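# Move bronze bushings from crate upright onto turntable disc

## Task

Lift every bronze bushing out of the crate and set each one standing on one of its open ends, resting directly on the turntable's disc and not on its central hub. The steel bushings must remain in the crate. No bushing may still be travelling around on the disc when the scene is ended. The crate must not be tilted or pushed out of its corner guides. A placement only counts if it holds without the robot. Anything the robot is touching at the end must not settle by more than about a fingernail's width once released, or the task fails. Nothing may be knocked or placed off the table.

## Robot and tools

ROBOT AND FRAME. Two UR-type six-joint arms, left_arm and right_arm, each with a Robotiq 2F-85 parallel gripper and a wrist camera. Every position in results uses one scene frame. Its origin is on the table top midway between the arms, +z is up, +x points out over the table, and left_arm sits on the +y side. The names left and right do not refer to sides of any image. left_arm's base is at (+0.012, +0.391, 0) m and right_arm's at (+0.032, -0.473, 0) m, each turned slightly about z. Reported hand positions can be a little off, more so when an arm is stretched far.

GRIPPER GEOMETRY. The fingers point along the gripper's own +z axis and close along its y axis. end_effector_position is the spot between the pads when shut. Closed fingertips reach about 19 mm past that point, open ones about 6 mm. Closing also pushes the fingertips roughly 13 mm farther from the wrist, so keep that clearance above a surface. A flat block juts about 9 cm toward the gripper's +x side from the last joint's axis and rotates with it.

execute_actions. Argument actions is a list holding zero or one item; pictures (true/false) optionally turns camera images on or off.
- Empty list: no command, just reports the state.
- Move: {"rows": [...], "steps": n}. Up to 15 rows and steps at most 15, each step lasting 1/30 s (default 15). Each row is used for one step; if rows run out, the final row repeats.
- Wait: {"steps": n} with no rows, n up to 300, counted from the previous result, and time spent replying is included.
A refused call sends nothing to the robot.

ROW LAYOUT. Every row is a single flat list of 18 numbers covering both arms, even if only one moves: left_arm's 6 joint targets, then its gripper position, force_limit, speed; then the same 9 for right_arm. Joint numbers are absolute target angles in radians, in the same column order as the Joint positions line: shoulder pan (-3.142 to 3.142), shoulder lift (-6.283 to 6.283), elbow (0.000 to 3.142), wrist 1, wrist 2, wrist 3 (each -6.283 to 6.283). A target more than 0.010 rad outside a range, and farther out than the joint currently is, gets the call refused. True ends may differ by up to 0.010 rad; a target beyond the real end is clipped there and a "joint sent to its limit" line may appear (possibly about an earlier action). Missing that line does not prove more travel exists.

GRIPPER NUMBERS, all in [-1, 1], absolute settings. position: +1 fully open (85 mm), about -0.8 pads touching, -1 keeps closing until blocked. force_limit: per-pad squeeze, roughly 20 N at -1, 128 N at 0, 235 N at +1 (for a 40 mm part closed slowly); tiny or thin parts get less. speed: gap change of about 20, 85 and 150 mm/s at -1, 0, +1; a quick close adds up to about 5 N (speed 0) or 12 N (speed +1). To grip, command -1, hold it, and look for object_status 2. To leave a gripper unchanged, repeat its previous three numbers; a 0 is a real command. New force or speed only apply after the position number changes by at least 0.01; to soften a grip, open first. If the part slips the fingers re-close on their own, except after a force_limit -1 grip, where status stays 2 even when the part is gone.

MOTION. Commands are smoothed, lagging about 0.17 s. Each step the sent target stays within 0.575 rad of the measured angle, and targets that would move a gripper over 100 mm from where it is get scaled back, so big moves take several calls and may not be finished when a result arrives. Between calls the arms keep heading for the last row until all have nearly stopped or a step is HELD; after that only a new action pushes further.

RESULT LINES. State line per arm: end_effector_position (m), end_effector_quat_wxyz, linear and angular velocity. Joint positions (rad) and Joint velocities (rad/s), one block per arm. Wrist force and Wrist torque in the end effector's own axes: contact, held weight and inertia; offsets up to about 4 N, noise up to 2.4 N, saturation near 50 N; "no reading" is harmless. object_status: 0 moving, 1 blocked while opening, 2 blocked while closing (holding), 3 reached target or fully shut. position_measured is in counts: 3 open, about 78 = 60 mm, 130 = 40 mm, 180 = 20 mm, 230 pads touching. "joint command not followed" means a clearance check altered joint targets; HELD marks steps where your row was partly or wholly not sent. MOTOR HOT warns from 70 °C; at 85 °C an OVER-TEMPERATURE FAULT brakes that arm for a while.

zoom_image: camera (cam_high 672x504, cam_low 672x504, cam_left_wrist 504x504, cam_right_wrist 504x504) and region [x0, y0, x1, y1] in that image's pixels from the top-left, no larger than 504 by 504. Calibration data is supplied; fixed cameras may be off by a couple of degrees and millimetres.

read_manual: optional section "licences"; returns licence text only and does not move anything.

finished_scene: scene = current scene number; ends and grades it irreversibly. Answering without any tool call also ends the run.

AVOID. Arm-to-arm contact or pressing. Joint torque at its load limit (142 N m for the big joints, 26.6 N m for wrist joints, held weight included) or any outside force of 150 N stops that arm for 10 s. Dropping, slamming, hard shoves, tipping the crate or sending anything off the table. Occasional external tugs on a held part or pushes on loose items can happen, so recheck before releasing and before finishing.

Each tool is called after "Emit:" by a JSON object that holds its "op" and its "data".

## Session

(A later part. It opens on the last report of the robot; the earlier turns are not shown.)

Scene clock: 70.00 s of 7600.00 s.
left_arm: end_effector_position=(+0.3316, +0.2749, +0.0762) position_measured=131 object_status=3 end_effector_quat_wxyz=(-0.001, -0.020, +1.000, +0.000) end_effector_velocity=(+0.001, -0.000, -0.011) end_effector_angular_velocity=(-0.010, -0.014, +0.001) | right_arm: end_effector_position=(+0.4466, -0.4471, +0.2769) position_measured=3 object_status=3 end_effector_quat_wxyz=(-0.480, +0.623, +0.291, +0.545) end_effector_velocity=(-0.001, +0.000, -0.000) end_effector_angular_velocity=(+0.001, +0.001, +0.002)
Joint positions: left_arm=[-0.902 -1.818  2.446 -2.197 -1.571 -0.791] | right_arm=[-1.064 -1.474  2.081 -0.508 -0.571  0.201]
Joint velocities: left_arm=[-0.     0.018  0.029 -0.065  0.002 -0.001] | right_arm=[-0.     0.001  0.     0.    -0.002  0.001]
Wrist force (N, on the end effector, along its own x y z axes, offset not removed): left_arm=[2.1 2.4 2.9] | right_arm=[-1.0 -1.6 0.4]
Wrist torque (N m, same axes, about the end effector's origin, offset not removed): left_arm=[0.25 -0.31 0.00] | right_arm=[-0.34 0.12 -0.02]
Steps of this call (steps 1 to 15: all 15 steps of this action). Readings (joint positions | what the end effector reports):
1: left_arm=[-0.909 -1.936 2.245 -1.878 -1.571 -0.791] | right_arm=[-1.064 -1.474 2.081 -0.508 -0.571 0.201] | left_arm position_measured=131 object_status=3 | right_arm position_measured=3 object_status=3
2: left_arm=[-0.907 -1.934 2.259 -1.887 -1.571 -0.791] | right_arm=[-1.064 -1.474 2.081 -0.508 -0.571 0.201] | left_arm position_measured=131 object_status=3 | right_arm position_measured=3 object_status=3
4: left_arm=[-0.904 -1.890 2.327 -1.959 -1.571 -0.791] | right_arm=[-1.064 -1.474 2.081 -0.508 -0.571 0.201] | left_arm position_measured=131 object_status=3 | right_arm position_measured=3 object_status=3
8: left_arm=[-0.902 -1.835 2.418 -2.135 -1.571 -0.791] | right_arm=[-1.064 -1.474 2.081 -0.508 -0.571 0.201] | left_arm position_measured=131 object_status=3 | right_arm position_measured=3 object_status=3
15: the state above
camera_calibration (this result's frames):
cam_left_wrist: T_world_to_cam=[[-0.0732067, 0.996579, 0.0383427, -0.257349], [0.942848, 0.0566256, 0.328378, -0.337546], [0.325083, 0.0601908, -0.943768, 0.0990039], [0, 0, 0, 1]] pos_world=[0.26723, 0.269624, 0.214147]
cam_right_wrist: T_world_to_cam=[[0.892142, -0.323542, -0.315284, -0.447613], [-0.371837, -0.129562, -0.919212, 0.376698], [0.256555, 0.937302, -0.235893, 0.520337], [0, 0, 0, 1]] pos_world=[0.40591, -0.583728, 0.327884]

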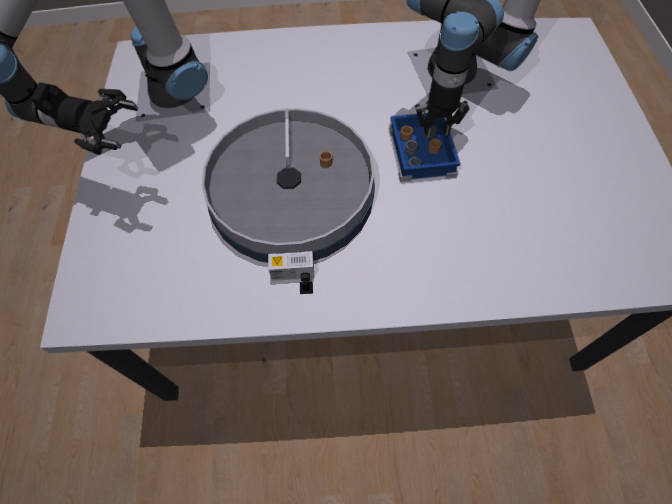

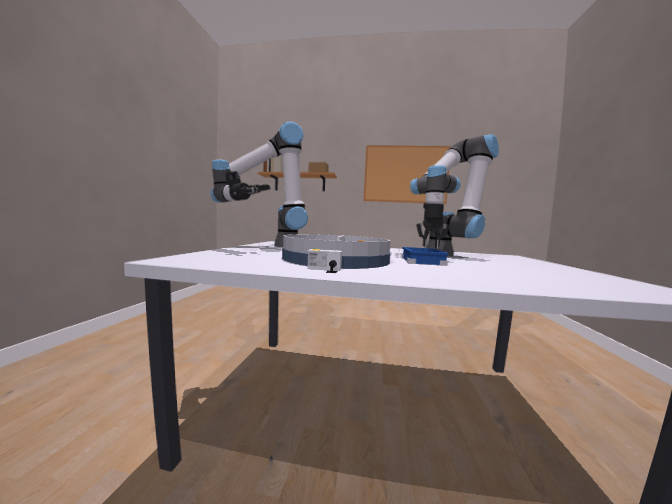

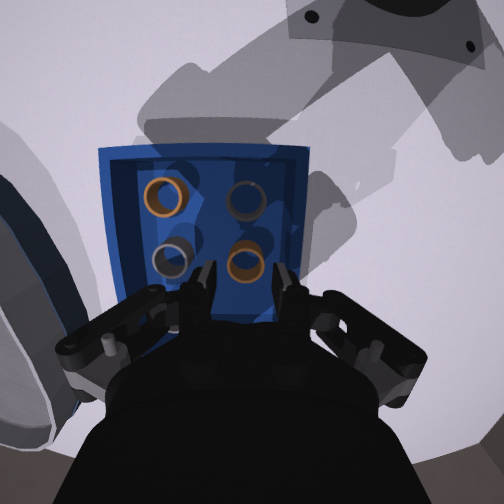

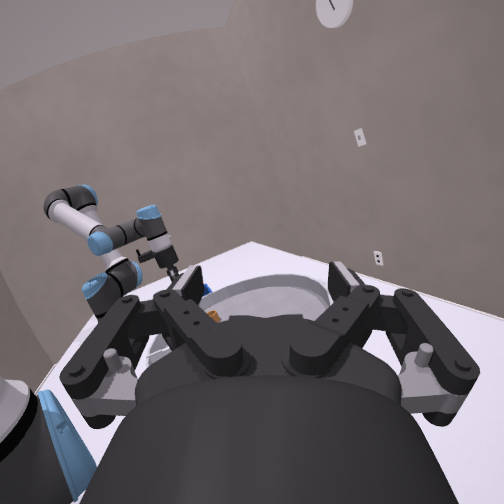

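Emit:
{"op": "execute_actions", "data": {"actions": [{"rows":[[-0.9016,-1.794,2.4644,-2.2412,-1.571,-0.7914,-0.02,-0.5,0,-1.064,-1.474,2.081,-0.508,-0.571,0.201,1,0,0],[-0.9016,-1.794,2.4644,-2.2412,-1.571,-0.7914,-0.02,-0.5,0,-1.064,-1.474,2.081,-0.508,-0.571,0.201,1,0,0],[-0.9016,-1.771,2.4796,-2.2794,-1.571,-0.7914,-0.02,-0.5,0,-1.064,-1.474,2.081,-0.508,-0.571,0.201,1,0,0],[-0.9016,-1.771,2.4796,-2.2794,-1.571,-0.7914,-0.02,-0.5,0,-1.064,-1.474,2.081,-0.508,-0.571,0.201,1,0,0],[-0.9016,-1.7466,2.4943,-2.3185,-1.571,-0.7914,-0.02,-0.5,0,-1.064,-1.474,2.081,-0.508,-0.571,0.201,1,0,0],[-0.9016,-1.7466,2.4943,-2.3185,-1.571,-0.7914,-0.02,-0.5,0,-1.064,-1.474,2.081,-0.508,-0.571,0.201,1,0,0],[-0.9016,-1.7209,2.5085,-2.3584,-1.571,-0.7914,-0.02,-0.5,0,-1.064,-1.474,2.081,-0.508,-0.571,0.201,1,0,0]],"steps":15}], "pictures": false}}

Emit:
{"op": "execute_actions", "data": {"actions": [{"steps":5}], "pictures": false}}

Emit:
{"op": "execute_actions", "data": {"actions": [{"rows":[[-0.9016,-1.7209,2.5085,-2.3584,-1.571,-0.7914,-1,-0.5,0,-1.064,-1.474,2.081,-0.508,-0.571,0.201,1,0,0]],"steps":13}], "pictures": false}}

Emit:
{"op": "execute_actions", "data": {"actions": [{"rows":[[-0.9016,-1.771,2.4796,-2.2794,-1.571,-0.7914,-1,-0.5,0,-1.064,-1.474,2.081,-0.508,-0.571,0.201,1,0,0],[-0.9016,-1.771,2.4796,-2.2794,-1.571,-0.7914,-1,-0.5,0,-1.064,-1.474,2.081,-0.508,-0.571,0.201,1,0,0],[-0.9016,-1.8157,2.4487,-2.2038,-1.571,-0.7914,-1,-0.5,0,-1.064,-1.474,2.081,-0.508,-0.571,0.201,1,0,0],[-0.9016,-1.8157,2.4487,-2.2038,-1.571,-0.7914,-1,-0.5,0,-1.064,-1.474,2.081,-0.508,-0.571,0.201,1,0,0],[-0.9016,-1.9,2.362,-2.033,-1.571,-0.7914,-1,-0.5,0,-1.064,-1.474,2.081,-0.508,-0.571,0.201,1,0,0],[-0.9016,-1.9,2.362,-2.033,-1.571,-0.7914,-1,-0.5,0,-1.064,-1.474,2.081,-0.508,-0.571,0.201,1,0,0],[-0.9016,-1.9,2.362,-2.033,-1.571,-0.7914,-1,-0.5,0,-1.064,-1.474,2.081,-0.508,-0.571,0.201,1,0,0],[-0.9016,-1.959,2.2648,-1.8766,-1.571,-0.7914,-1,-0.5,0,-1.064,-1.474,2.081,-0.508,-0.571,0.201,1,0,0]],"steps":15}], "pictures": false}}

Emit:
{"op": "execute_actions", "data": {"actions": [{"rows":[[-1.147,-1.3485,1.6843,-1.9066,-1.571,-0.7645,-1,-0.5,0,-1.064,-1.474,2.081,-0.508,-0.571,0.201,1,0,0]],"steps":15}], "pictures": false}}

Emit:
{"op": "execute_actions", "data": {"actions": [{"steps":4}], "pictures": false}}

Emit:
{"op": "execute_actions", "data": {"actions": [{"rows":[[-1.147,-1.2799,1.791,-2.0819,-1.571,-0.7645,-1,-0.5,0,-1.064,-1.474,2.081,-0.508,-0.571,0.201,1,0,0]],"steps":8}], "pictures": false}}

Emit:
{"op": "execute_actions", "data": {"actions": [{"rows":[[-1.147,-1.2496,1.8208,-2.142,-1.571,-0.7645,-1,-0.5,0,-1.064,-1.474,2.081,-0.508,-0.571,0.201,1,0,0]],"steps":15}], "pictures": false}}

Emit:
{"op": "execute_actions", "data": {"actions": [{"rows":[[-1.147,-1.2496,1.8208,-2.142,-1.571,-0.7645,-0.02,-0.5,0,-1.064,-1.474,2.081,-0.508,-0.571,0.201,1,0,0]],"steps":10}], "pictures": false}}

Emit:
{"op": "execute_actions", "data": {"actions": [{"rows":[[-1.147,-1.2799,1.791,-2.0819,-1.571,-0.7645,-0.02,-0.5,0,-1.064,-1.474,2.081,-0.508,-0.571,0.201,1,0,0],[-1.147,-1.2799,1.791,-2.0819,-1.571,-0.7645,-0.02,-0.5,0,-1.064,-1.474,2.081,-0.508,-0.571,0.201,1,0,0],[-1.147,-1.3485,1.6843,-1.9066,-1.571,-0.7645,-0.02,-0.5,0,-1.064,-1.474,2.081,-0.508,-0.571,0.201,1,0,0]],"steps":10}], "pictures": false}}

Emit:
{"op": "execute_actions", "data": {"actions": [{"rows":[[-1.1738,-2.0103,2.2928,-1.8533,-1.571,-1.0636,-0.02,-0.5,0,-1.064,-1.474,2.081,-0.508,-0.571,0.201,1,0,0]],"steps":15}], "pictures": false}}

Emit:
{"op": "execute_actions", "data": {"actions": [{"steps":4}], "pictures": false}}

Emit:
{"op": "execute_actions", "data": {"actions": [{"rows":[[-1.1738,-1.8687,2.4828,-2.1849,-1.571,-1.0636,-0.02,-0.5,0,-1.064,-1.474,2.081,-0.508,-0.571,0.201,1,0,0]],"steps":15}]}}

Emit:
{"op": "zoom_image", "data": {"camera": "cam_left_wrist", "region": [120, 90, 372, 340]}}

Scene clock: 109.53 s of 7600.00 s.
left_arm: end_effector_position=(+0.3317, +0.2749, +0.0385) position_measured=131 object_status=3 end_effector_quat_wxyz=(-0.000, -0.020, +1.000, -0.000) end_effector_velocity=(+0.000, +0.000, -0.014) end_effector_angular_velocity=(-0.002, -0.002, -0.000) | right_arm: end_effector_position=(+0.4466, -0.4471, +0.2769) position_measured=3 object_status=3 end_effector_quat_wxyz=(-0.480, +0.623, +0.291, +0.545) end_effector_velocity=(+0.000, -0.001, +0.000) end_effector_angular_velocity=(-0.001, -0.000, -0.003)
Joint positions: left_arm=[-0.902 -1.725  2.506 -2.352 -1.571 -0.791] | right_arm=[-1.064 -1.474  2.081 -0.508 -0.571  0.201]
Joint velocities: left_arm=[ 0.     0.039  0.023 -0.064  0.     0.001] | right_arm=[-0.001 -0.001  0.     0.     0.002 -0.   ]
Wrist force (N, on the end effector, along its own x y z axes, offset not removed): left_arm=[1.3 0.6 1.2] | right_arm=[0.0 -2.7 0.5]
Wrist torque (N m, same axes, about the end effector's origin, offset not removed): left_arm=[-0.06 -0.32 -0.09] | right_arm=[-0.53 -0.01 -0.05]
Steps of this call (steps 1 to 15: the robot went on to your last target; steps 16 to 1171: nothing new was sent; steps 1172 to 1186: all 15 steps of this action). Readings (joint positions | what the end effector reports):
1172: left_arm=[-0.902 -1.815 2.449 -2.204 -1.571 -0.791] | right_arm=[-1.064 -1.474 2.081 -0.508 -0.571 0.201] | left_arm position_measured=131 object_status=3 | right_arm position_measured=3 object_status=3
1173: left_arm=[-0.902 -1.812 2.451 -2.210 -1.571 -0.791] | right_arm=[-1.064 -1.474 2.081 -0.508 -0.571 0.201] | left_arm position_measured=131 object_status=3 | right_arm position_measured=3 object_status=3
1175: left_arm=[-0.902 -1.800 2.460 -2.230 -1.571 -0.791] | right_arm=[-1.064 -1.474 2.081 -0.508 -0.571 0.201] | left_arm position_measured=131 object_status=3 | right_arm position_measured=3 object_status=3
1179: left_arm=[-0.902 -1.761 2.485 -2.292 -1.571 -0.791] | right_arm=[-1.064 -1.474 2.081 -0.508 -0.571 0.201] | left_arm position_measured=131 object_status=3 | right_arm position_measured=3 object_status=3
1186: the state above

Scene clock: 109.70 s of 7600.00 s.
left_arm: end_effector_position=(+0.3317, +0.2749, +0.0373) position_measured=131 object_status=3 end_effector_quat_wxyz=(-0.000, -0.020, +1.000, -0.000) end_effector_velocity=(-0.000, -0.000, -0.003) end_effector_angular_velocity=(-0.001, +0.000, -0.000) | right_arm: end_effector_position=(+0.4466, -0.4471, +0.2769) position_measured=3 object_status=3 end_effector_quat_wxyz=(-0.480, +0.623, +0.291, +0.545) end_effector_velocity=(-0.000, +0.000, +0.000) end_effector_angular_velocity=(-0.002, -0.002, +0.001)
Joint positions: left_arm=[-0.902 -1.722  2.508 -2.357 -1.571 -0.791] | right_arm=[-1.064 -1.474  2.081 -0.508 -0.571  0.201]
Joint velocities: left_arm=[-0.     0.007  0.004 -0.012 -0.001  0.   ] | right_arm=[ 0.    -0.001 -0.    -0.    -0.001 -0.002]
Wrist force (N, on the end effector, along its own x y z axes, offset not removed): left_arm=[1.1 -1.3 3.0] | right_arm=[0.5 -3.0 0.0]
Wrist torque (N m, same axes, about the end effector's origin, offset not removed): left_arm=[-0.34 -0.30 0.00] | right_arm=[-0.47 -0.17 -0.06]
Steps of this call (steps 1 to 5: the robot went on to your last target). Readings (joint positions | what the end effector reports):
1: left_arm=[-0.902 -1.724 2.507 -2.354 -1.571 -0.791] | right_arm=[-1.064 -1.474 2.081 -0.508 -0.571 0.201] | left_arm position_measured=131 object_status=3 | right_arm position_measured=3 object_status=3
2: left_arm=[-0.902 -1.723 2.507 -2.355 -1.571 -0.791] | right_arm=[-1.064 -1.474 2.081 -0.508 -0.571 0.201] | left_arm position_measured=131 object_status=3 | right_arm position_measured=3 object_status=3
4: left_arm=[-0.902 -1.722 2.508 -2.357 -1.571 -0.791] | right_arm=[-1.064 -1.474 2.081 -0.508 -0.571 0.201] | left_arm position_measured=131 object_status=3 | right_arm position_measured=3 object_status=3
5: the state above

Scene clock: 110.13 s of 7600.00 s.
left_arm: end_effector_position=(+0.3317, +0.2749, +0.0371) position_measured=155 object_status=2 end_effector_quat_wxyz=(-0.000, -0.020, +1.000, -0.000) end_effector_velocity=(-0.000, +0.001, -0.000) end_effector_angular_velocity=(+0.002, +0.001, +0.000) | right_arm: end_effector_position=(+0.4466, -0.4471, +0.2769) position_measured=3 object_status=3 end_effector_quat_wxyz=(-0.480, +0.623, +0.291, +0.545) end_effector_velocity=(-0.000, +0.000, +0.000) end_effector_angular_velocity=(-0.000, +0.000, -0.000)
Joint positions: left_arm=[-0.902 -1.721  2.508 -2.358 -1.571 -0.791] | right_arm=[-1.064 -1.474  2.081 -0.508 -0.571  0.201]
Joint velocities: left_arm=[-0.     0.     0.     0.002  0.001 -0.   ] | right_arm=[ 0.    -0.001  0.     0.     0.     0.   ]
Wrist force (N, on the end effector, along its own x y z axes, offset not removed): left_arm=[4.9 5.4 -20.0] | right_arm=[-0.1 -1.4 -0.1]
Wrist torque (N m, same axes, about the end effector's origin, offset not removed): left_arm=[0.30 -0.50 -0.04] | right_arm=[-0.26 -0.06 -0.10]
Steps of this call (steps 1 to 13: all 13 steps of this action). Readings (joint positions | what the end effector reports):
1: left_arm=[-0.902 -1.721 2.508 -2.358 -1.571 -0.791] | right_arm=[-1.064 -1.474 2.081 -0.508 -0.571 0.201] | left_arm position_measured=131 object_status=0 | right_arm position_measured=3 object_status=3
2: left_arm=[-0.902 -1.721 2.508 -2.358 -1.571 -0.791] | right_arm=[-1.064 -1.474 2.081 -0.508 -0.571 0.201] | left_arm position_measured=132 object_status=0 | right_arm position_measured=3 object_status=3
4: left_arm=[-0.902 -1.721 2.508 -2.358 -1.571 -0.791] | right_arm=[-1.064 -1.474 2.081 -0.508 -0.571 0.201] | left_arm position_measured=142 object_status=0 | right_arm position_measured=3 object_status=3
8: left_arm=[-0.902 -1.721 2.508 -2.358 -1.571 -0.791] | right_arm=[-1.064 -1.474 2.081 -0.508 -0.571 0.201] | left_arm position_measured=155 object_status=0 | right_arm position_measured=3 object_status=3
13: the state above

Scene clock: 110.63 s of 7600.00 s.
left_arm: end_effector_position=(+0.3332, +0.2735, +0.1609) position_measured=155 object_status=2 end_effector_quat_wxyz=(+0.001, -0.020, +1.000, -0.001) end_effector_velocity=(-0.015, +0.014, +0.091) end_effector_angular_velocity=(+0.023, +0.025, -0.001) | right_arm: end_effector_position=(+0.4466, -0.4471, +0.2769) position_measured=3 object_status=3 end_effector_quat_wxyz=(-0.480, +0.623, +0.291, +0.545) end_effector_velocity=(+0.000, +0.000, +0.000) end_effector_angular_velocity=(-0.000, +0.000, -0.001)
Joint positions: left_arm=[-0.902 -1.946  2.283 -1.911 -1.571 -0.791] | right_arm=[-1.064 -1.474  2.081 -0.508 -0.571  0.201]
Joint velocities: left_arm=[-0.001 -0.13  -0.181  0.345  0.     0.   ] | right_arm=[ 0.    -0.001  0.     0.     0.001  0.   ]
Wrist force (N, on the end effector, along its own x y z axes, offset not removed): left_arm=[2.1 0.1 -0.3] | right_arm=[-0.4 -2.6 0.9]
Wrist torque (N m, same axes, about the end effector's origin, offset not removed): left_arm=[-0.19 -0.27 0.09] | right_arm=[-0.46 0.01 -0.05]
Steps of this call (steps 1 to 15: all 15 steps of this action). Readings (joint positions | what the end effector reports):
1: left_arm=[-0.902 -1.721 2.508 -2.358 -1.571 -0.791] | right_arm=[-1.064 -1.474 2.081 -0.508 -0.571 0.201] | left_arm position_measured=155 object_status=2 | right_arm position_measured=3 object_status=3
2: left_arm=[-0.902 -1.728 2.504 -2.350 -1.571 -0.791] | right_arm=[-1.064 -1.474 2.081 -0.508 -0.571 0.201] | left_arm position_measured=155 object_status=2 | right_arm position_measured=3 object_status=3
4: left_arm=[-0.902 -1.753 2.489 -2.311 -1.571 -0.791] | right_arm=[-1.064 -1.474 2.081 -0.508 -0.571 0.201] | left_arm position_measured=155 object_status=2 | right_arm position_measured=3 object_status=3
8: left_arm=[-0.902 -1.841 2.416 -2.160 -1.571 -0.791] | right_arm=[-1.064 -1.474 2.081 -0.508 -0.571 0.201] | left_arm position_measured=155 object_status=2 | right_arm position_measured=3 object_status=3
15: the state above

Scene clock: 111.13 s of 7600.00 s.
left_arm: end_effector_position=(+0.4192, +0.0432, +0.1898) position_measured=155 object_status=2 end_effector_quat_wxyz=(+0.001, +0.095, +0.995, -0.001) end_effector_velocity=(+0.114, -0.491, -0.066) end_effector_angular_velocity=(+0.022, +0.016, -0.400) | right_arm: end_effector_position=(+0.4466, -0.4471, +0.2769) position_measured=3 object_status=3 end_effector_quat_wxyz=(-0.480, +0.623, +0.291, +0.545) end_effector_velocity=(+0.000, +0.000, -0.000) end_effector_angular_velocity=(+0.000, -0.001, -0.001)
Joint positions: left_arm=[-1.109 -1.459  1.791 -1.905 -1.571 -0.768] | right_arm=[-1.064 -1.474  2.081 -0.508 -0.571  0.201]
Joint velocities: left_arm=[-0.364  1.022 -0.982 -0.013 -0.001  0.036] | right_arm=[-0.     0.001  0.001 -0.     0.001 -0.002]
Wrist force (N, on the end effector, along its own x y z axes, offset not removed): left_arm=[2.1 -0.3 1.1] | right_arm=[0.1 -2.6 0.2]
Wrist torque (N m, same axes, about the end effector's origin, offset not removed): left_arm=[-0.11 -0.52 0.01] | right_arm=[-0.42 -0.07 -0.12]
Steps of this call (steps 1 to 15: all 15 steps of this action). Readings (joint positions | what the end effector reports):
1: left_arm=[-0.902 -1.949 2.277 -1.901 -1.571 -0.791] | right_arm=[-1.064 -1.474 2.081 -0.508 -0.571 0.201] | left_arm position_measured=155 object_status=2 | right_arm position_measured=3 object_status=3
2: left_arm=[-0.910 -1.944 2.265 -1.899 -1.571 -0.790] | right_arm=[-1.064 -1.474 2.081 -0.508 -0.571 0.201] | left_arm position_measured=155 object_status=2 | right_arm position_measured=3 object_status=3
4: left_arm=[-0.944 -1.881 2.198 -1.900 -1.571 -0.786] | right_arm=[-1.064 -1.474 2.081 -0.508 -0.571 0.201] | left_arm position_measured=155 object_status=2 | right_arm position_measured=3 object_status=3
8: left_arm=[-1.006 -1.724 2.046 -1.902 -1.571 -0.779] | right_arm=[-1.064 -1.474 2.081 -0.508 -0.571 0.201] | left_arm position_measured=155 object_status=2 | right_arm position_measured=3 object_status=3
15: the state above

Scene clock: 111.27 s of 7600.00 s.
left_arm: end_effector_position=(+0.4275, +0.0041, +0.1831) position_measured=155 object_status=2 end_effector_quat_wxyz=(+0.000, +0.111, +0.994, -0.000) end_effector_velocity=(+0.026, -0.142, -0.030) end_effector_angular_velocity=(+0.008, +0.006, -0.113) | right_arm: end_effector_position=(+0.4466, -0.4471, +0.2769) position_measured=3 object_status=3 end_effector_quat_wxyz=(-0.480, +0.623, +0.291, +0.545) end_effector_velocity=(+0.000, +0.000, -0.000) end_effector_angular_velocity=(+0.001, +0.001, +0.000)
Joint positions: left_arm=[-1.137 -1.378  1.712 -1.906 -1.571 -0.766] | right_arm=[-1.064 -1.474  2.081 -0.508 -0.571  0.201]
Joint velocities: left_arm=[-0.102  0.296 -0.283 -0.003 -0.001  0.011] | right_arm=[0.001 0.001 0.    0.    0.    0.   ]
Wrist force (N, on the end effector, along its own x y z axes, offset not removed): left_arm=[-0.9 -1.9 2.4] | right_arm=[1.0 -2.3 0.8]
Wrist torque (N m, same axes, about the end effector's origin, offset not removed): left_arm=[-0.32 0.11 -0.14] | right_arm=[-0.31 -0.28 0.01]
Steps of this call (steps 1 to 4: the robot went on to your last target). Readings (joint positions | what the end effector reports):
1: left_arm=[-1.119 -1.429 1.761 -1.906 -1.571 -0.767] | right_arm=[-1.064 -1.474 2.081 -0.508 -0.571 0.201] | left_arm position_measured=155 object_status=2 | right_arm position_measured=3 object_status=3
2: left_arm=[-1.127 -1.406 1.739 -1.906 -1.571 -0.767] | right_arm=[-1.064 -1.474 2.081 -0.508 -0.571 0.201] | left_arm position_measured=155 object_status=2 | right_arm position_measured=3 object_status=3
4: the state above

Scene clock: 111.53 s of 7600.00 s.
left_arm: end_effector_position=(+0.4296, -0.0087, +0.1190) position_measured=155 object_status=2 end_effector_quat_wxyz=(-0.001, +0.116, +0.993, +0.002) end_effector_velocity=(+0.003, -0.012, -0.091) end_effector_angular_velocity=(-0.035, -0.021, -0.006) | right_arm: end_effector_position=(+0.4466, -0.4471, +0.2769) position_measured=3 object_status=3 end_effector_quat_wxyz=(-0.480, +0.623, +0.291, +0.545) end_effector_velocity=(+0.000, -0.000, +0.000) end_effector_angular_velocity=(-0.000, +0.000, -0.001)
Joint positions: left_arm=[-1.146 -1.29   1.778 -2.054 -1.571 -0.765] | right_arm=[-1.064 -1.474  2.081 -0.508 -0.571  0.201]
Joint velocities: left_arm=[-0.006  0.108  0.131 -0.28  -0.001 -0.   ] | right_arm=[-0.    -0.    -0.     0.     0.001  0.   ]
Wrist force (N, on the end effector, along its own x y z axes, offset not removed): left_arm=[1.0 1.7 3.4] | right_arm=[0.7 -1.8 -0.1]
Wrist torque (N m, same axes, about the end effector's origin, offset not removed): left_arm=[0.12 -0.12 -0.08] | right_arm=[-0.19 -0.19 -0.04]
Steps of this call (steps 1 to 8: all 8 steps of this action). Readings (joint positions | what the end effector reports):
1: left_arm=[-1.140 -1.369 1.705 -1.907 -1.571 -0.765] | right_arm=[-1.064 -1.474 2.081 -0.508 -0.571 0.201] | left_arm position_measured=155 object_status=2 | right_arm position_measured=3 object_status=3
2: left_arm=[-1.142 -1.355 1.707 -1.916 -1.571 -0.765] | right_arm=[-1.064 -1.474 2.081 -0.508 -0.571 0.201] | left_arm position_measured=155 object_status=2 | right_arm position_measured=3 object_status=3
4: left_arm=[-1.144 -1.321 1.741 -1.975 -1.571 -0.765] | right_arm=[-1.064 -1.474 2.081 -0.508 -0.571 0.201] | left_arm position_measured=155 object_status=2 | right_arm position_measured=3 object_status=3
8: the state above

Scene clock: 112.03 s of 7600.00 s.
left_arm: end_effector_position=(+0.4300, -0.0100, +0.0863) position_measured=155 object_status=2 end_effector_quat_wxyz=(-0.000, +0.116, +0.993, -0.000) end_effector_velocity=(+0.001, +0.000, -0.003) end_effector_angular_velocity=(-0.000, -0.001, +0.002) | right_arm: end_effector_position=(+0.4466, -0.4471, +0.2769) position_measured=3 object_status=3 end_effector_quat_wxyz=(-0.480, +0.623, +0.291, +0.545) end_effector_velocity=(+0.000, -0.000, -0.000) end_effector_angular_velocity=(+0.001, +0.001, -0.000)
Joint positions: left_arm=[-1.147 -1.25   1.82  -2.141 -1.571 -0.765] | right_arm=[-1.064 -1.474  2.081 -0.508 -0.571  0.201]
Joint velocities: left_arm=[ 0.001  0.003  0.004 -0.009  0.001 -0.001] | right_arm=[-0.001  0.001  0.    -0.    -0.     0.001]
Wrist force (N, on the end effector, along its own x y z axes, offset not removed): left_arm=[2.4 2.0 2.2] | right_arm=[0.7 -2.1 0.2]
Wrist torque (N m, same axes, about the end effector's origin, offset not removed): left_arm=[0.33 -0.44 -0.01] | right_arm=[-0.34 -0.14 -0.05]
Steps of this call (steps 1 to 15: all 15 steps of this action). Readings (joint positions | what the end effector reports):
1: left_arm=[-1.146 -1.287 1.782 -2.063 -1.571 -0.765] | right_arm=[-1.064 -1.474 2.081 -0.508 -0.571 0.201] | left_arm position_measured=155 object_status=2 | right_arm position_measured=3 object_status=3
2: left_arm=[-1.147 -1.281 1.789 -2.076 -1.571 -0.765] | right_arm=[-1.064 -1.474 2.081 -0.508 -0.571 0.201] | left_arm position_measured=155 object_status=2 | right_arm position_measured=3 object_status=3
4: left_arm=[-1.147 -1.266 1.804 -2.106 -1.571 -0.765] | right_arm=[-1.064 -1.474 2.081 -0.508 -0.571 0.201] | left_arm position_measured=155 object_status=2 | right_arm position_measured=3 object_status=3
8: left_arm=[-1.147 -1.254 1.816 -2.133 -1.571 -0.765] | right_arm=[-1.064 -1.474 2.081 -0.508 -0.571 0.201] | left_arm position_measured=155 object_status=2 | right_arm position_measured=3 object_status=3
15: the state above

Scene clock: 112.37 s of 7600.00 s.
left_arm: end_effector_position=(+0.4300, -0.0100, +0.0860) position_measured=132 object_status=0 end_effector_quat_wxyz=(-0.000, +0.116, +0.993, -0.000) end_effector_velocity=(-0.000, +0.001, -0.001) end_effector_angular_velocity=(+0.002, +0.001, +0.000) | right_arm: end_effector_position=(+0.4466, -0.4471, +0.2769) position_measured=3 object_status=3 end_effector_quat_wxyz=(-0.480, +0.623, +0.291, +0.545) end_effector_velocity=(+0.001, -0.000, -0.000) end_effector_angular_velocity=(+0.001, +0.000, -0.003)
Joint positions: left_arm=[-1.147 -1.25   1.821 -2.142 -1.571 -0.764] | right_arm=[-1.064 -1.474  2.081 -0.508 -0.571  0.201]
Joint velocities: left_arm=[ 0.     0.     0.001  0.     0.    -0.   ] | right_arm=[-0.     0.001 -0.     0.     0.003 -0.001]
Wrist force (N, on the end effector, along its own x y z axes, offset not removed): left_arm=[1.0 2.5 1.0] | right_arm=[1.1 -1.3 -0.1]
Wrist torque (N m, same axes, about the end effector's origin, offset not removed): left_arm=[0.35 -0.26 0.01] | right_arm=[-0.20 -0.25 0.03]
Steps of this call (steps 1 to 10: all 10 steps of this action). Readings (joint positions | what the end effector reports):
1: left_arm=[-1.147 -1.250 1.820 -2.141 -1.571 -0.765] | right_arm=[-1.064 -1.474 2.081 -0.508 -0.571 0.201] | left_arm position_measured=155 object_status=0 | right_arm position_measured=3 object_status=3
2: left_arm=[-1.147 -1.250 1.821 -2.142 -1.571 -0.765] | right_arm=[-1.064 -1.474 2.081 -0.508 -0.571 0.201] | left_arm position_measured=155 object_status=0 | right_arm position_measured=3 object_status=3
4: left_arm=[-1.147 -1.250 1.821 -2.142 -1.571 -0.765] | right_arm=[-1.064 -1.474 2.081 -0.508 -0.571 0.201] | left_arm position_measured=145 object_status=0 | right_arm position_measured=3 object_status=3
8: left_arm=[-1.147 -1.250 1.821 -2.142 -1.571 -0.764] | right_arm=[-1.064 -1.474 2.081 -0.508 -0.571 0.201] | left_arm position_measured=132 object_status=0 | right_arm position_measured=3 object_status=3
10: the state above

Scene clock: 112.70 s of 7600.00 s.
left_arm: end_effector_position=(+0.4308, -0.0113, +0.1695) position_measured=131 object_status=3 end_effector_quat_wxyz=(+0.001, +0.116, +0.993, -0.001) end_effector_velocity=(-0.008, +0.013, +0.106) end_effector_angular_velocity=(+0.028, +0.019, +0.001) | right_arm: end_effector_position=(+0.4466, -0.4471, +0.2769) position_measured=3 object_status=3 end_effector_quat_wxyz=(-0.480, +0.623, +0.291, +0.545) end_effector_velocity=(-0.000, +0.000, +0.000) end_effector_angular_velocity=(-0.000, -0.000, +0.001)
Joint positions: left_arm=[-1.147 -1.338  1.7   -1.937 -1.571 -0.764] | right_arm=[-1.064 -1.474  2.081 -0.508 -0.571  0.201]
Joint velocities: left_arm=[ 0.001 -0.107 -0.163  0.304 -0.    -0.   ] | right_arm=[ 0.    -0.    -0.    -0.    -0.001  0.   ]
Wrist force (N, on the end effector, along its own x y z axes, offset not removed): left_arm=[1.6 1.0 1.1] | right_arm=[0.6 -3.2 -0.4]
Wrist torque (N m, same axes, about the end effector's origin, offset not removed): left_arm=[0.05 -0.26 0.00] | right_arm=[-0.48 -0.08 -0.10]
Steps of this call (steps 1 to 10: all 10 steps of this action). Readings (joint positions | what the end effector reports):
1: left_arm=[-1.147 -1.250 1.821 -2.142 -1.571 -0.765] | right_arm=[-1.064 -1.474 2.081 -0.508 -0.571 0.201] | left_arm position_measured=132 object_status=0 | right_arm position_measured=3 object_status=3
2: left_arm=[-1.147 -1.254 1.817 -2.134 -1.571 -0.764] | right_arm=[-1.064 -1.474 2.081 -0.508 -0.571 0.201] | left_arm position_measured=132 object_status=0 | right_arm position_measured=3 object_status=3
4: left_arm=[-1.147 -1.274 1.796 -2.099 -1.571 -0.765] | right_arm=[-1.064 -1.474 2.081 -0.508 -0.571 0.201] | left_arm position_measured=132 object_status=0 | right_arm position_measured=3 object_status=3
8: left_arm=[-1.147 -1.328 1.716 -1.966 -1.571 -0.764] | right_arm=[-1.064 -1.474 2.081 -0.508 -0.571 0.201] | left_arm position_measured=131 object_status=3 | right_arm position_measured=3 object_status=3
10: the state above

Scene clock: 113.20 s of 7600.00 s.
left_arm: end_effector_position=(+0.2972, +0.1810, +0.1794) position_measured=131 object_status=3 end_effector_quat_wxyz=(-0.002, -0.004, +1.000, +0.002) end_effector_velocity=(-0.181, +0.278, -0.077) end_effector_angular_velocity=(-0.052, -0.034, +0.303) | right_arm: end_effector_position=(+0.4466, -0.4471, +0.2769) position_measured=3 object_status=3 end_effector_quat_wxyz=(-0.480, +0.623, +0.291, +0.545) end_effector_velocity=(-0.000, -0.000, -0.000) end_effector_angular_velocity=(+0.001, +0.000, +0.000)
Joint positions: left_arm=[-1.171 -1.919  2.215 -1.861 -1.571 -1.03 ] | right_arm=[-1.064 -1.474  2.081 -0.508 -0.571  0.201]
Joint velocities: left_arm=[-0.027 -0.919  0.785  0.072 -0.    -0.33 ] | right_arm=[-0.     0.001  0.     0.    -0.    -0.   ]
Wrist force (N, on the end effector, along its own x y z axes, offset not removed): left_arm=[2.8 6.7 2.8] | right_arm=[0.4 -1.2 1.4]
Wrist torque (N m, same axes, about the end effector's origin, offset not removed): left_arm=[0.76 -0.44 0.02] | right_arm=[-0.20 -0.10 -0.01]
Steps of this call (steps 1 to 15: all 15 steps of this action). Readings (joint positions | what the end effector reports):
1: left_arm=[-1.147 -1.342 1.696 -1.928 -1.571 -0.765] | right_arm=[-1.064 -1.474 2.081 -0.508 -0.571 0.201] | left_arm position_measured=131 object_status=3 | right_arm position_measured=3 object_status=3
2: left_arm=[-1.149 -1.352 1.701 -1.921 -1.571 -0.773] | right_arm=[-1.064 -1.474 2.081 -0.508 -0.571 0.201] | left_arm position_measured=131 object_status=3 | right_arm position_measured=3 object_status=3
4: left_arm=[-1.153 -1.421 1.766 -1.910 -1.571 -0.818] | right_arm=[-1.064 -1.474 2.081 -0.508 -0.571 0.201] | left_arm position_measured=131 object_status=3 | right_arm position_measured=3 object_status=3
8: left_arm=[-1.160 -1.602 1.936 -1.891 -1.571 -0.900] | right_arm=[-1.064 -1.474 2.081 -0.508 -0.571 0.201] | left_arm position_measured=131 object_status=3 | right_arm position_measured=3 object_status=3
15: the state above

Scene clock: 113.33 s of 7600.00 s.
left_arm: end_effector_position=(+0.2840, +0.2012, +0.1727) position_measured=131 object_status=3 end_effector_quat_wxyz=(-0.000, -0.016, +1.000, +0.001) end_effector_velocity=(-0.046, +0.070, -0.026) end_effector_angular_velocity=(-0.014, -0.008, +0.078) | right_arm: end_effector_position=(+0.4466, -0.4471, +0.2769) position_measured=3 object_status=3 end_effector_quat_wxyz=(-0.480, +0.623, +0.291, +0.545) end_effector_velocity=(+0.000, -0.000, -0.000) end_effector_angular_velocity=(-0.000, -0.000, -0.002)
Joint positions: left_arm=[-1.173 -1.987  2.273 -1.855 -1.571 -1.055] | right_arm=[-1.064 -1.474  2.081 -0.508 -0.571  0.201]
Joint velocities: left_arm=[-0.008 -0.238  0.203  0.019 -0.    -0.086] | right_arm=[-0.    -0.     0.     0.     0.002 -0.001]
Wrist force (N, on the end effector, along its own x y z axes, offset not removed): left_arm=[2.6 1.5 2.2] | right_arm=[-0.1 -1.9 -0.1]
Wrist torque (N m, same axes, about the end effector's origin, offset not removed): left_arm=[0.14 -0.45 0.13] | right_arm=[-0.30 -0.03 -0.08]
Steps of this call (steps 1 to 4: the robot went on to your last target). Readings (joint positions | what the end effector reports):
1: left_arm=[-1.172 -1.945 2.237 -1.858 -1.571 -1.040] | right_arm=[-1.064 -1.474 2.081 -0.508 -0.571 0.201] | left_arm position_measured=131 object_status=3 | right_arm position_measured=3 object_status=3
2: left_arm=[-1.172 -1.964 2.253 -1.857 -1.571 -1.047] | right_arm=[-1.064 -1.474 2.081 -0.508 -0.571 0.201] | left_arm position_measured=131 object_status=3 | right_arm position_measured=3 object_status=3
4: the state above

Scene clock: 113.83 s of 7600.00 s.
left_arm: end_effector_position=(+0.2795, +0.2082, +0.0762) position_measured=131 object_status=3 end_effector_quat_wxyz=(-0.000, -0.020, +1.000, +0.001) end_effector_velocity=(+0.000, -0.001, -0.011) end_effector_angular_velocity=(-0.016, -0.009, +0.001) | right_arm: end_effector_position=(+0.4466, -0.4471, +0.2769) position_measured=3 object_status=3 end_effector_quat_wxyz=(-0.480, +0.623, +0.291, +0.545) end_effector_velocity=(+0.000, +0.000, +0.000) end_effector_angular_velocity=(-0.000, +0.001, -0.000)
Joint positions: left_arm=[-1.174 -1.871  2.48  -2.178 -1.571 -1.064] | right_arm=[-1.064 -1.474  2.081 -0.508 -0.571  0.201]
Joint velocities: left_arm=[-0.     0.018  0.03  -0.066 -0.001 -0.001] | right_arm=[-0.    -0.001  0.    -0.     0.     0.002]
Wrist force (N, on the end effector, along its own x y z axes, offset not removed): left_arm=[1.4 -0.8 2.2] | right_arm=[-0.3 -3.7 0.1]
Wrist torque (N m, same axes, about the end effector's origin, offset not removed): left_arm=[-0.24 -0.35 0.03] | right_arm=[-0.66 -0.04 -0.06]
Steps of this call (steps 1 to 15: all 15 steps of this action). Readings (joint positions | what the end effector reports):
1: left_arm=[-1.173 -1.993 2.279 -1.855 -1.571 -1.057] | right_arm=[-1.064 -1.474 2.081 -0.508 -0.571 0.201] | left_arm position_measured=131 object_status=3 | right_arm position_measured=3 object_status=3
2: left_arm=[-1.173 -1.990 2.291 -1.863 -1.571 -1.059] | right_arm=[-1.064 -1.474 2.081 -0.508 -0.571 0.201] | left_arm position_measured=131 object_status=3 | right_arm position_measured=3 object_status=3
4: left_arm=[-1.174 -1.944 2.358 -1.935 -1.571 -1.061] | right_arm=[-1.064 -1.474 2.081 -0.508 -0.571 0.201] | left_arm position_measured=131 object_status=3 | right_arm position_measured=3 object_status=3
8: left_arm=[-1.174 -1.888 2.451 -2.115 -1.571 -1.063] | right_arm=[-1.064 -1.474 2.081 -0.508 -0.571 0.201] | left_arm position_measured=131 object_status=3 | right_arm position_measured=3 object_status=3
15: the state above
camera_calibration (this result's frames):
cam_left_wrist: T_world_to_cam=[[-0.0732501, 0.996563, 0.0386777, -0.194668], [0.942761, 0.0565406, 0.328641, -0.284648], [0.325324, 0.0605367, -0.943663, 0.119781], [0, 0, 0, 1]] pos_world=[0.215127, 0.202842, 0.214109]
cam_right_wrist: T_world_to_cam=[[0.892142, -0.323542, -0.315284, -0.447613], [-0.371837, -0.129562, -0.919212, 0.376698], [0.256555, 0.937302, -0.235893, 0.520337], [0, 0, 0, 1]] pos_world=[0.40591, -0.583728, 0.327884]

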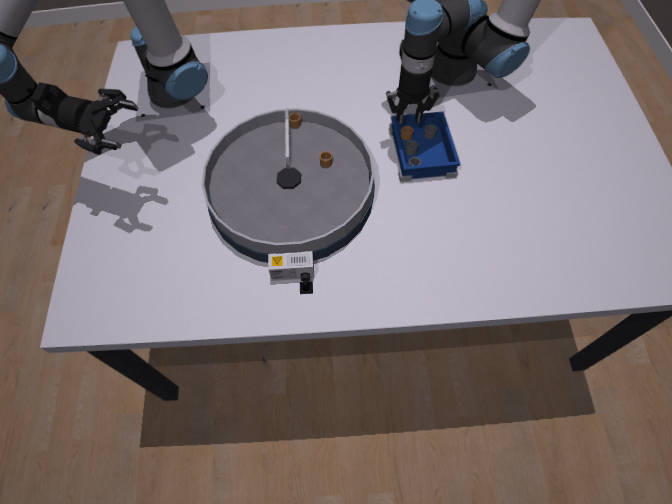

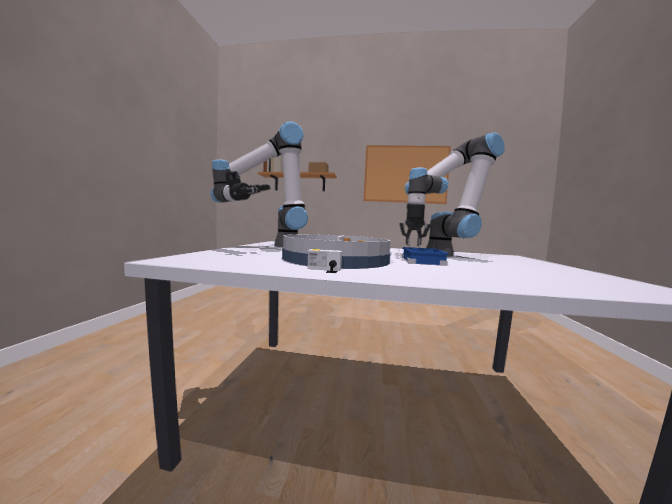

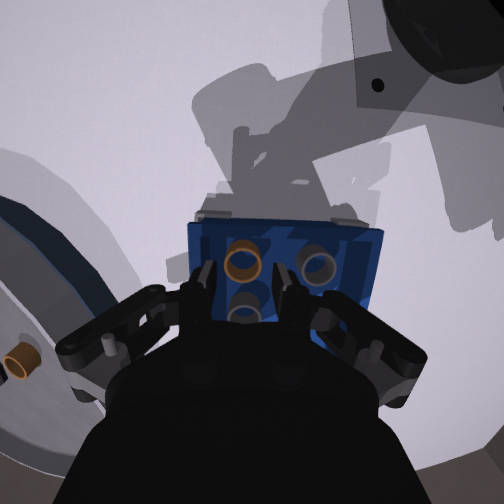

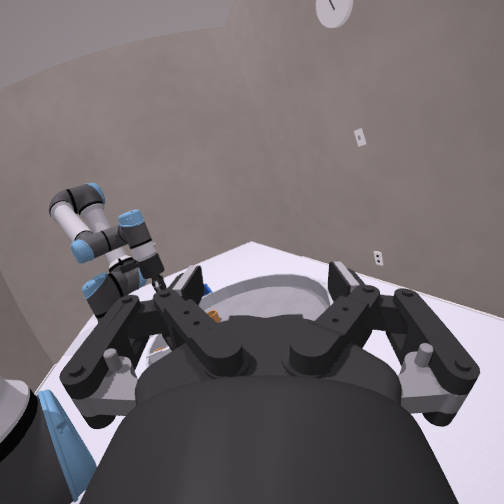

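Region (120, 90, 372, 340) of cam_left_wrist's 504x504 image, scaled by 2.000, with more detail than that image has; it fills the top 500 rows of this view, and the rest is white.

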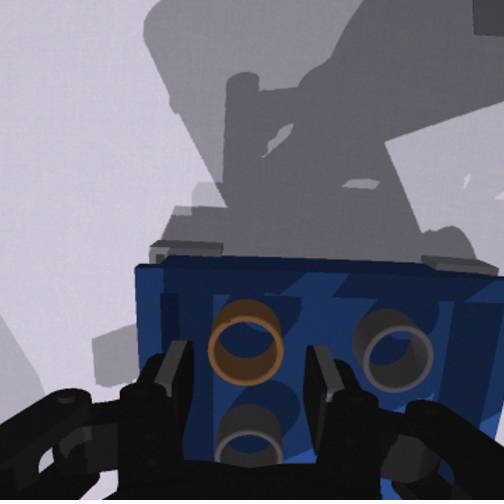

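Emit:
{"op": "execute_actions", "data": {"actions": []}}

Scene clock: 127.73 s of 7600.00 s.
left_arm: end_effector_position=(+0.2796, +0.2081, +0.0750) position_measured=131 object_status=3 end_effector_quat_wxyz=(-0.000, -0.020, +1.000, -0.000) end_effector_velocity=(-0.000, +0.000, -0.000) end_effector_angular_velocity=(+0.001, +0.001, -0.000) | right_arm: end_effector_position=(+0.4466, -0.4471, +0.2769) position_measured=3 object_status=3 end_effector_quat_wxyz=(-0.480, +0.623, +0.291, +0.545) end_effector_velocity=(+0.001, -0.000, -0.000) end_effector_angular_velocity=(+0.001, +0.002, -0.003)
Joint positions: left_arm=[-1.174 -1.869  2.483 -2.185 -1.571 -1.064] | right_arm=[-1.064 -1.474  2.081 -0.508 -0.571  0.201]
Joint velocities: left_arm=[ 0.     0.001 -0.     0.    -0.     0.   ] | right_arm=[-0.     0.     0.    -0.     0.003  0.001]
Wrist force (N, on the end effector, along its own x y z axes, offset not removed): left_arm=[-0.4 2.7 2.4] | right_arm=[-0.5 -3.4 -1.1]
Wrist torque (N m, same axes, about the end effector's origin, offset not removed): left_arm=[0.36 0.15 0.01] | right_arm=[-0.57 0.08 -0.04]
Steps of this call (steps 1 to 15: the robot went on to your last target; steps 16 to 417: nothing new was sent). Readings (joint positions | what the end effector reports):
1: left_arm=[-1.174 -1.870 2.481 -2.180 -1.571 -1.064] | right_arm=[-1.064 -1.474 2.081 -0.508 -0.571 0.201] | left_arm position_measured=131 object_status=3 | right_arm position_measured=3 object_status=3
2: left_arm=[-1.174 -1.870 2.481 -2.182 -1.571 -1.064] | right_arm=[-1.064 -1.474 2.081 -0.508 -0.571 0.201] | left_arm position_measured=131 object_status=3 | right_arm position_measured=3 object_status=3
4: left_arm=[-1.174 -1.869 2.482 -2.183 -1.571 -1.064] | right_arm=[-1.064 -1.474 2.081 -0.508 -0.571 0.201] | left_arm position_measured=131 object_status=3 | right_arm position_measured=3 object_status=3
8: left_arm=[-1.174 -1.869 2.483 -2.184 -1.571 -1.064] | right_arm=[-1.064 -1.474 2.081 -0.508 -0.571 0.201] | left_arm position_measured=131 object_status=3 | right_arm position_measured=3 object_status=3
417: the state above
All arms were judged still, so your last target was given up. Only a new action makes them travel on or press farther. Fingers that are still opening or closing keep moving.
camera_calibration (this result's frames):
cam_left_wrist: T_world_to_cam=[[-0.0733319, 0.996612, 0.0372387, -0.194423], [0.942479, 0.057042, 0.329364, -0.28438], [0.326124, 0.0592495, -0.943469, 0.11869], [0, 0, 0, 1]] pos_world=[0.215057, 0.202954, 0.212885]
cam_right_wrist: T_world_to_cam=[[0.892142, -0.323542, -0.315284, -0.447613], [-0.371837, -0.129562, -0.919212, 0.376698], [0.256555, 0.937302, -0.235893, 0.520337], [0, 0, 0, 1]] pos_world=[0.40591, -0.583728, 0.327884]

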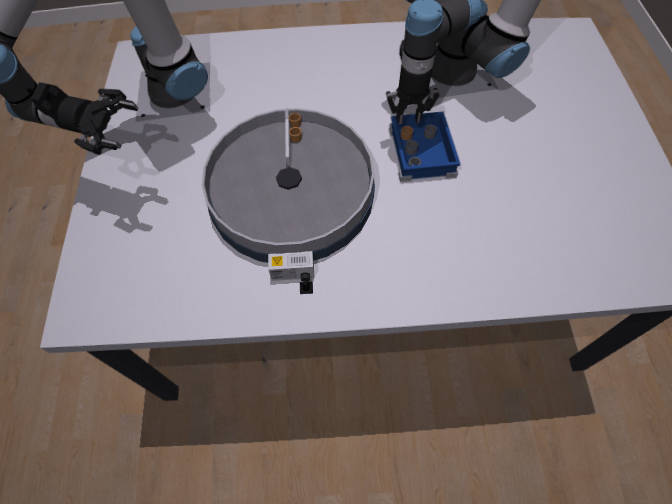

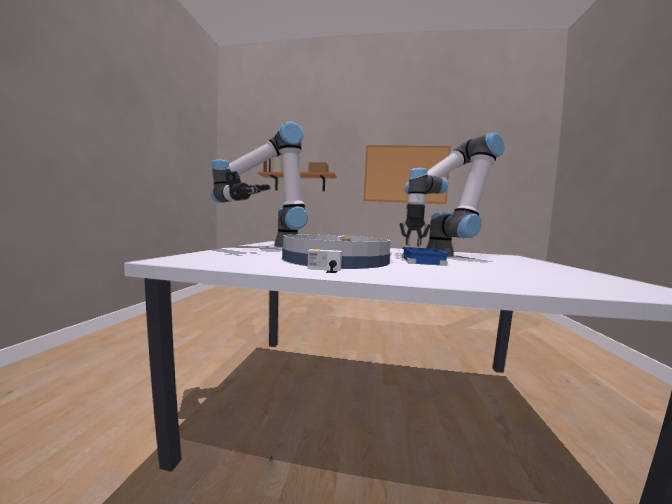

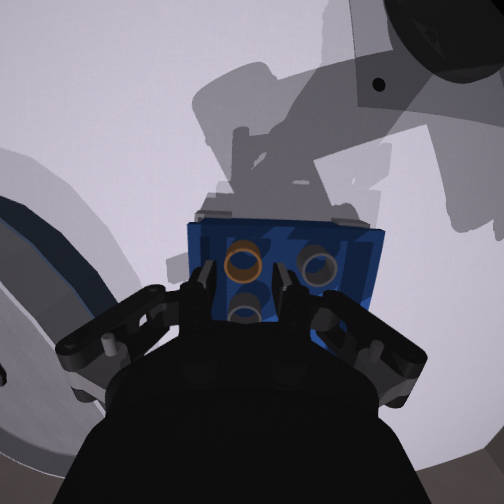

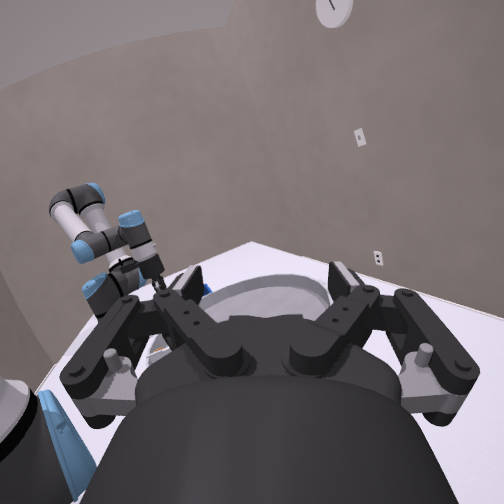

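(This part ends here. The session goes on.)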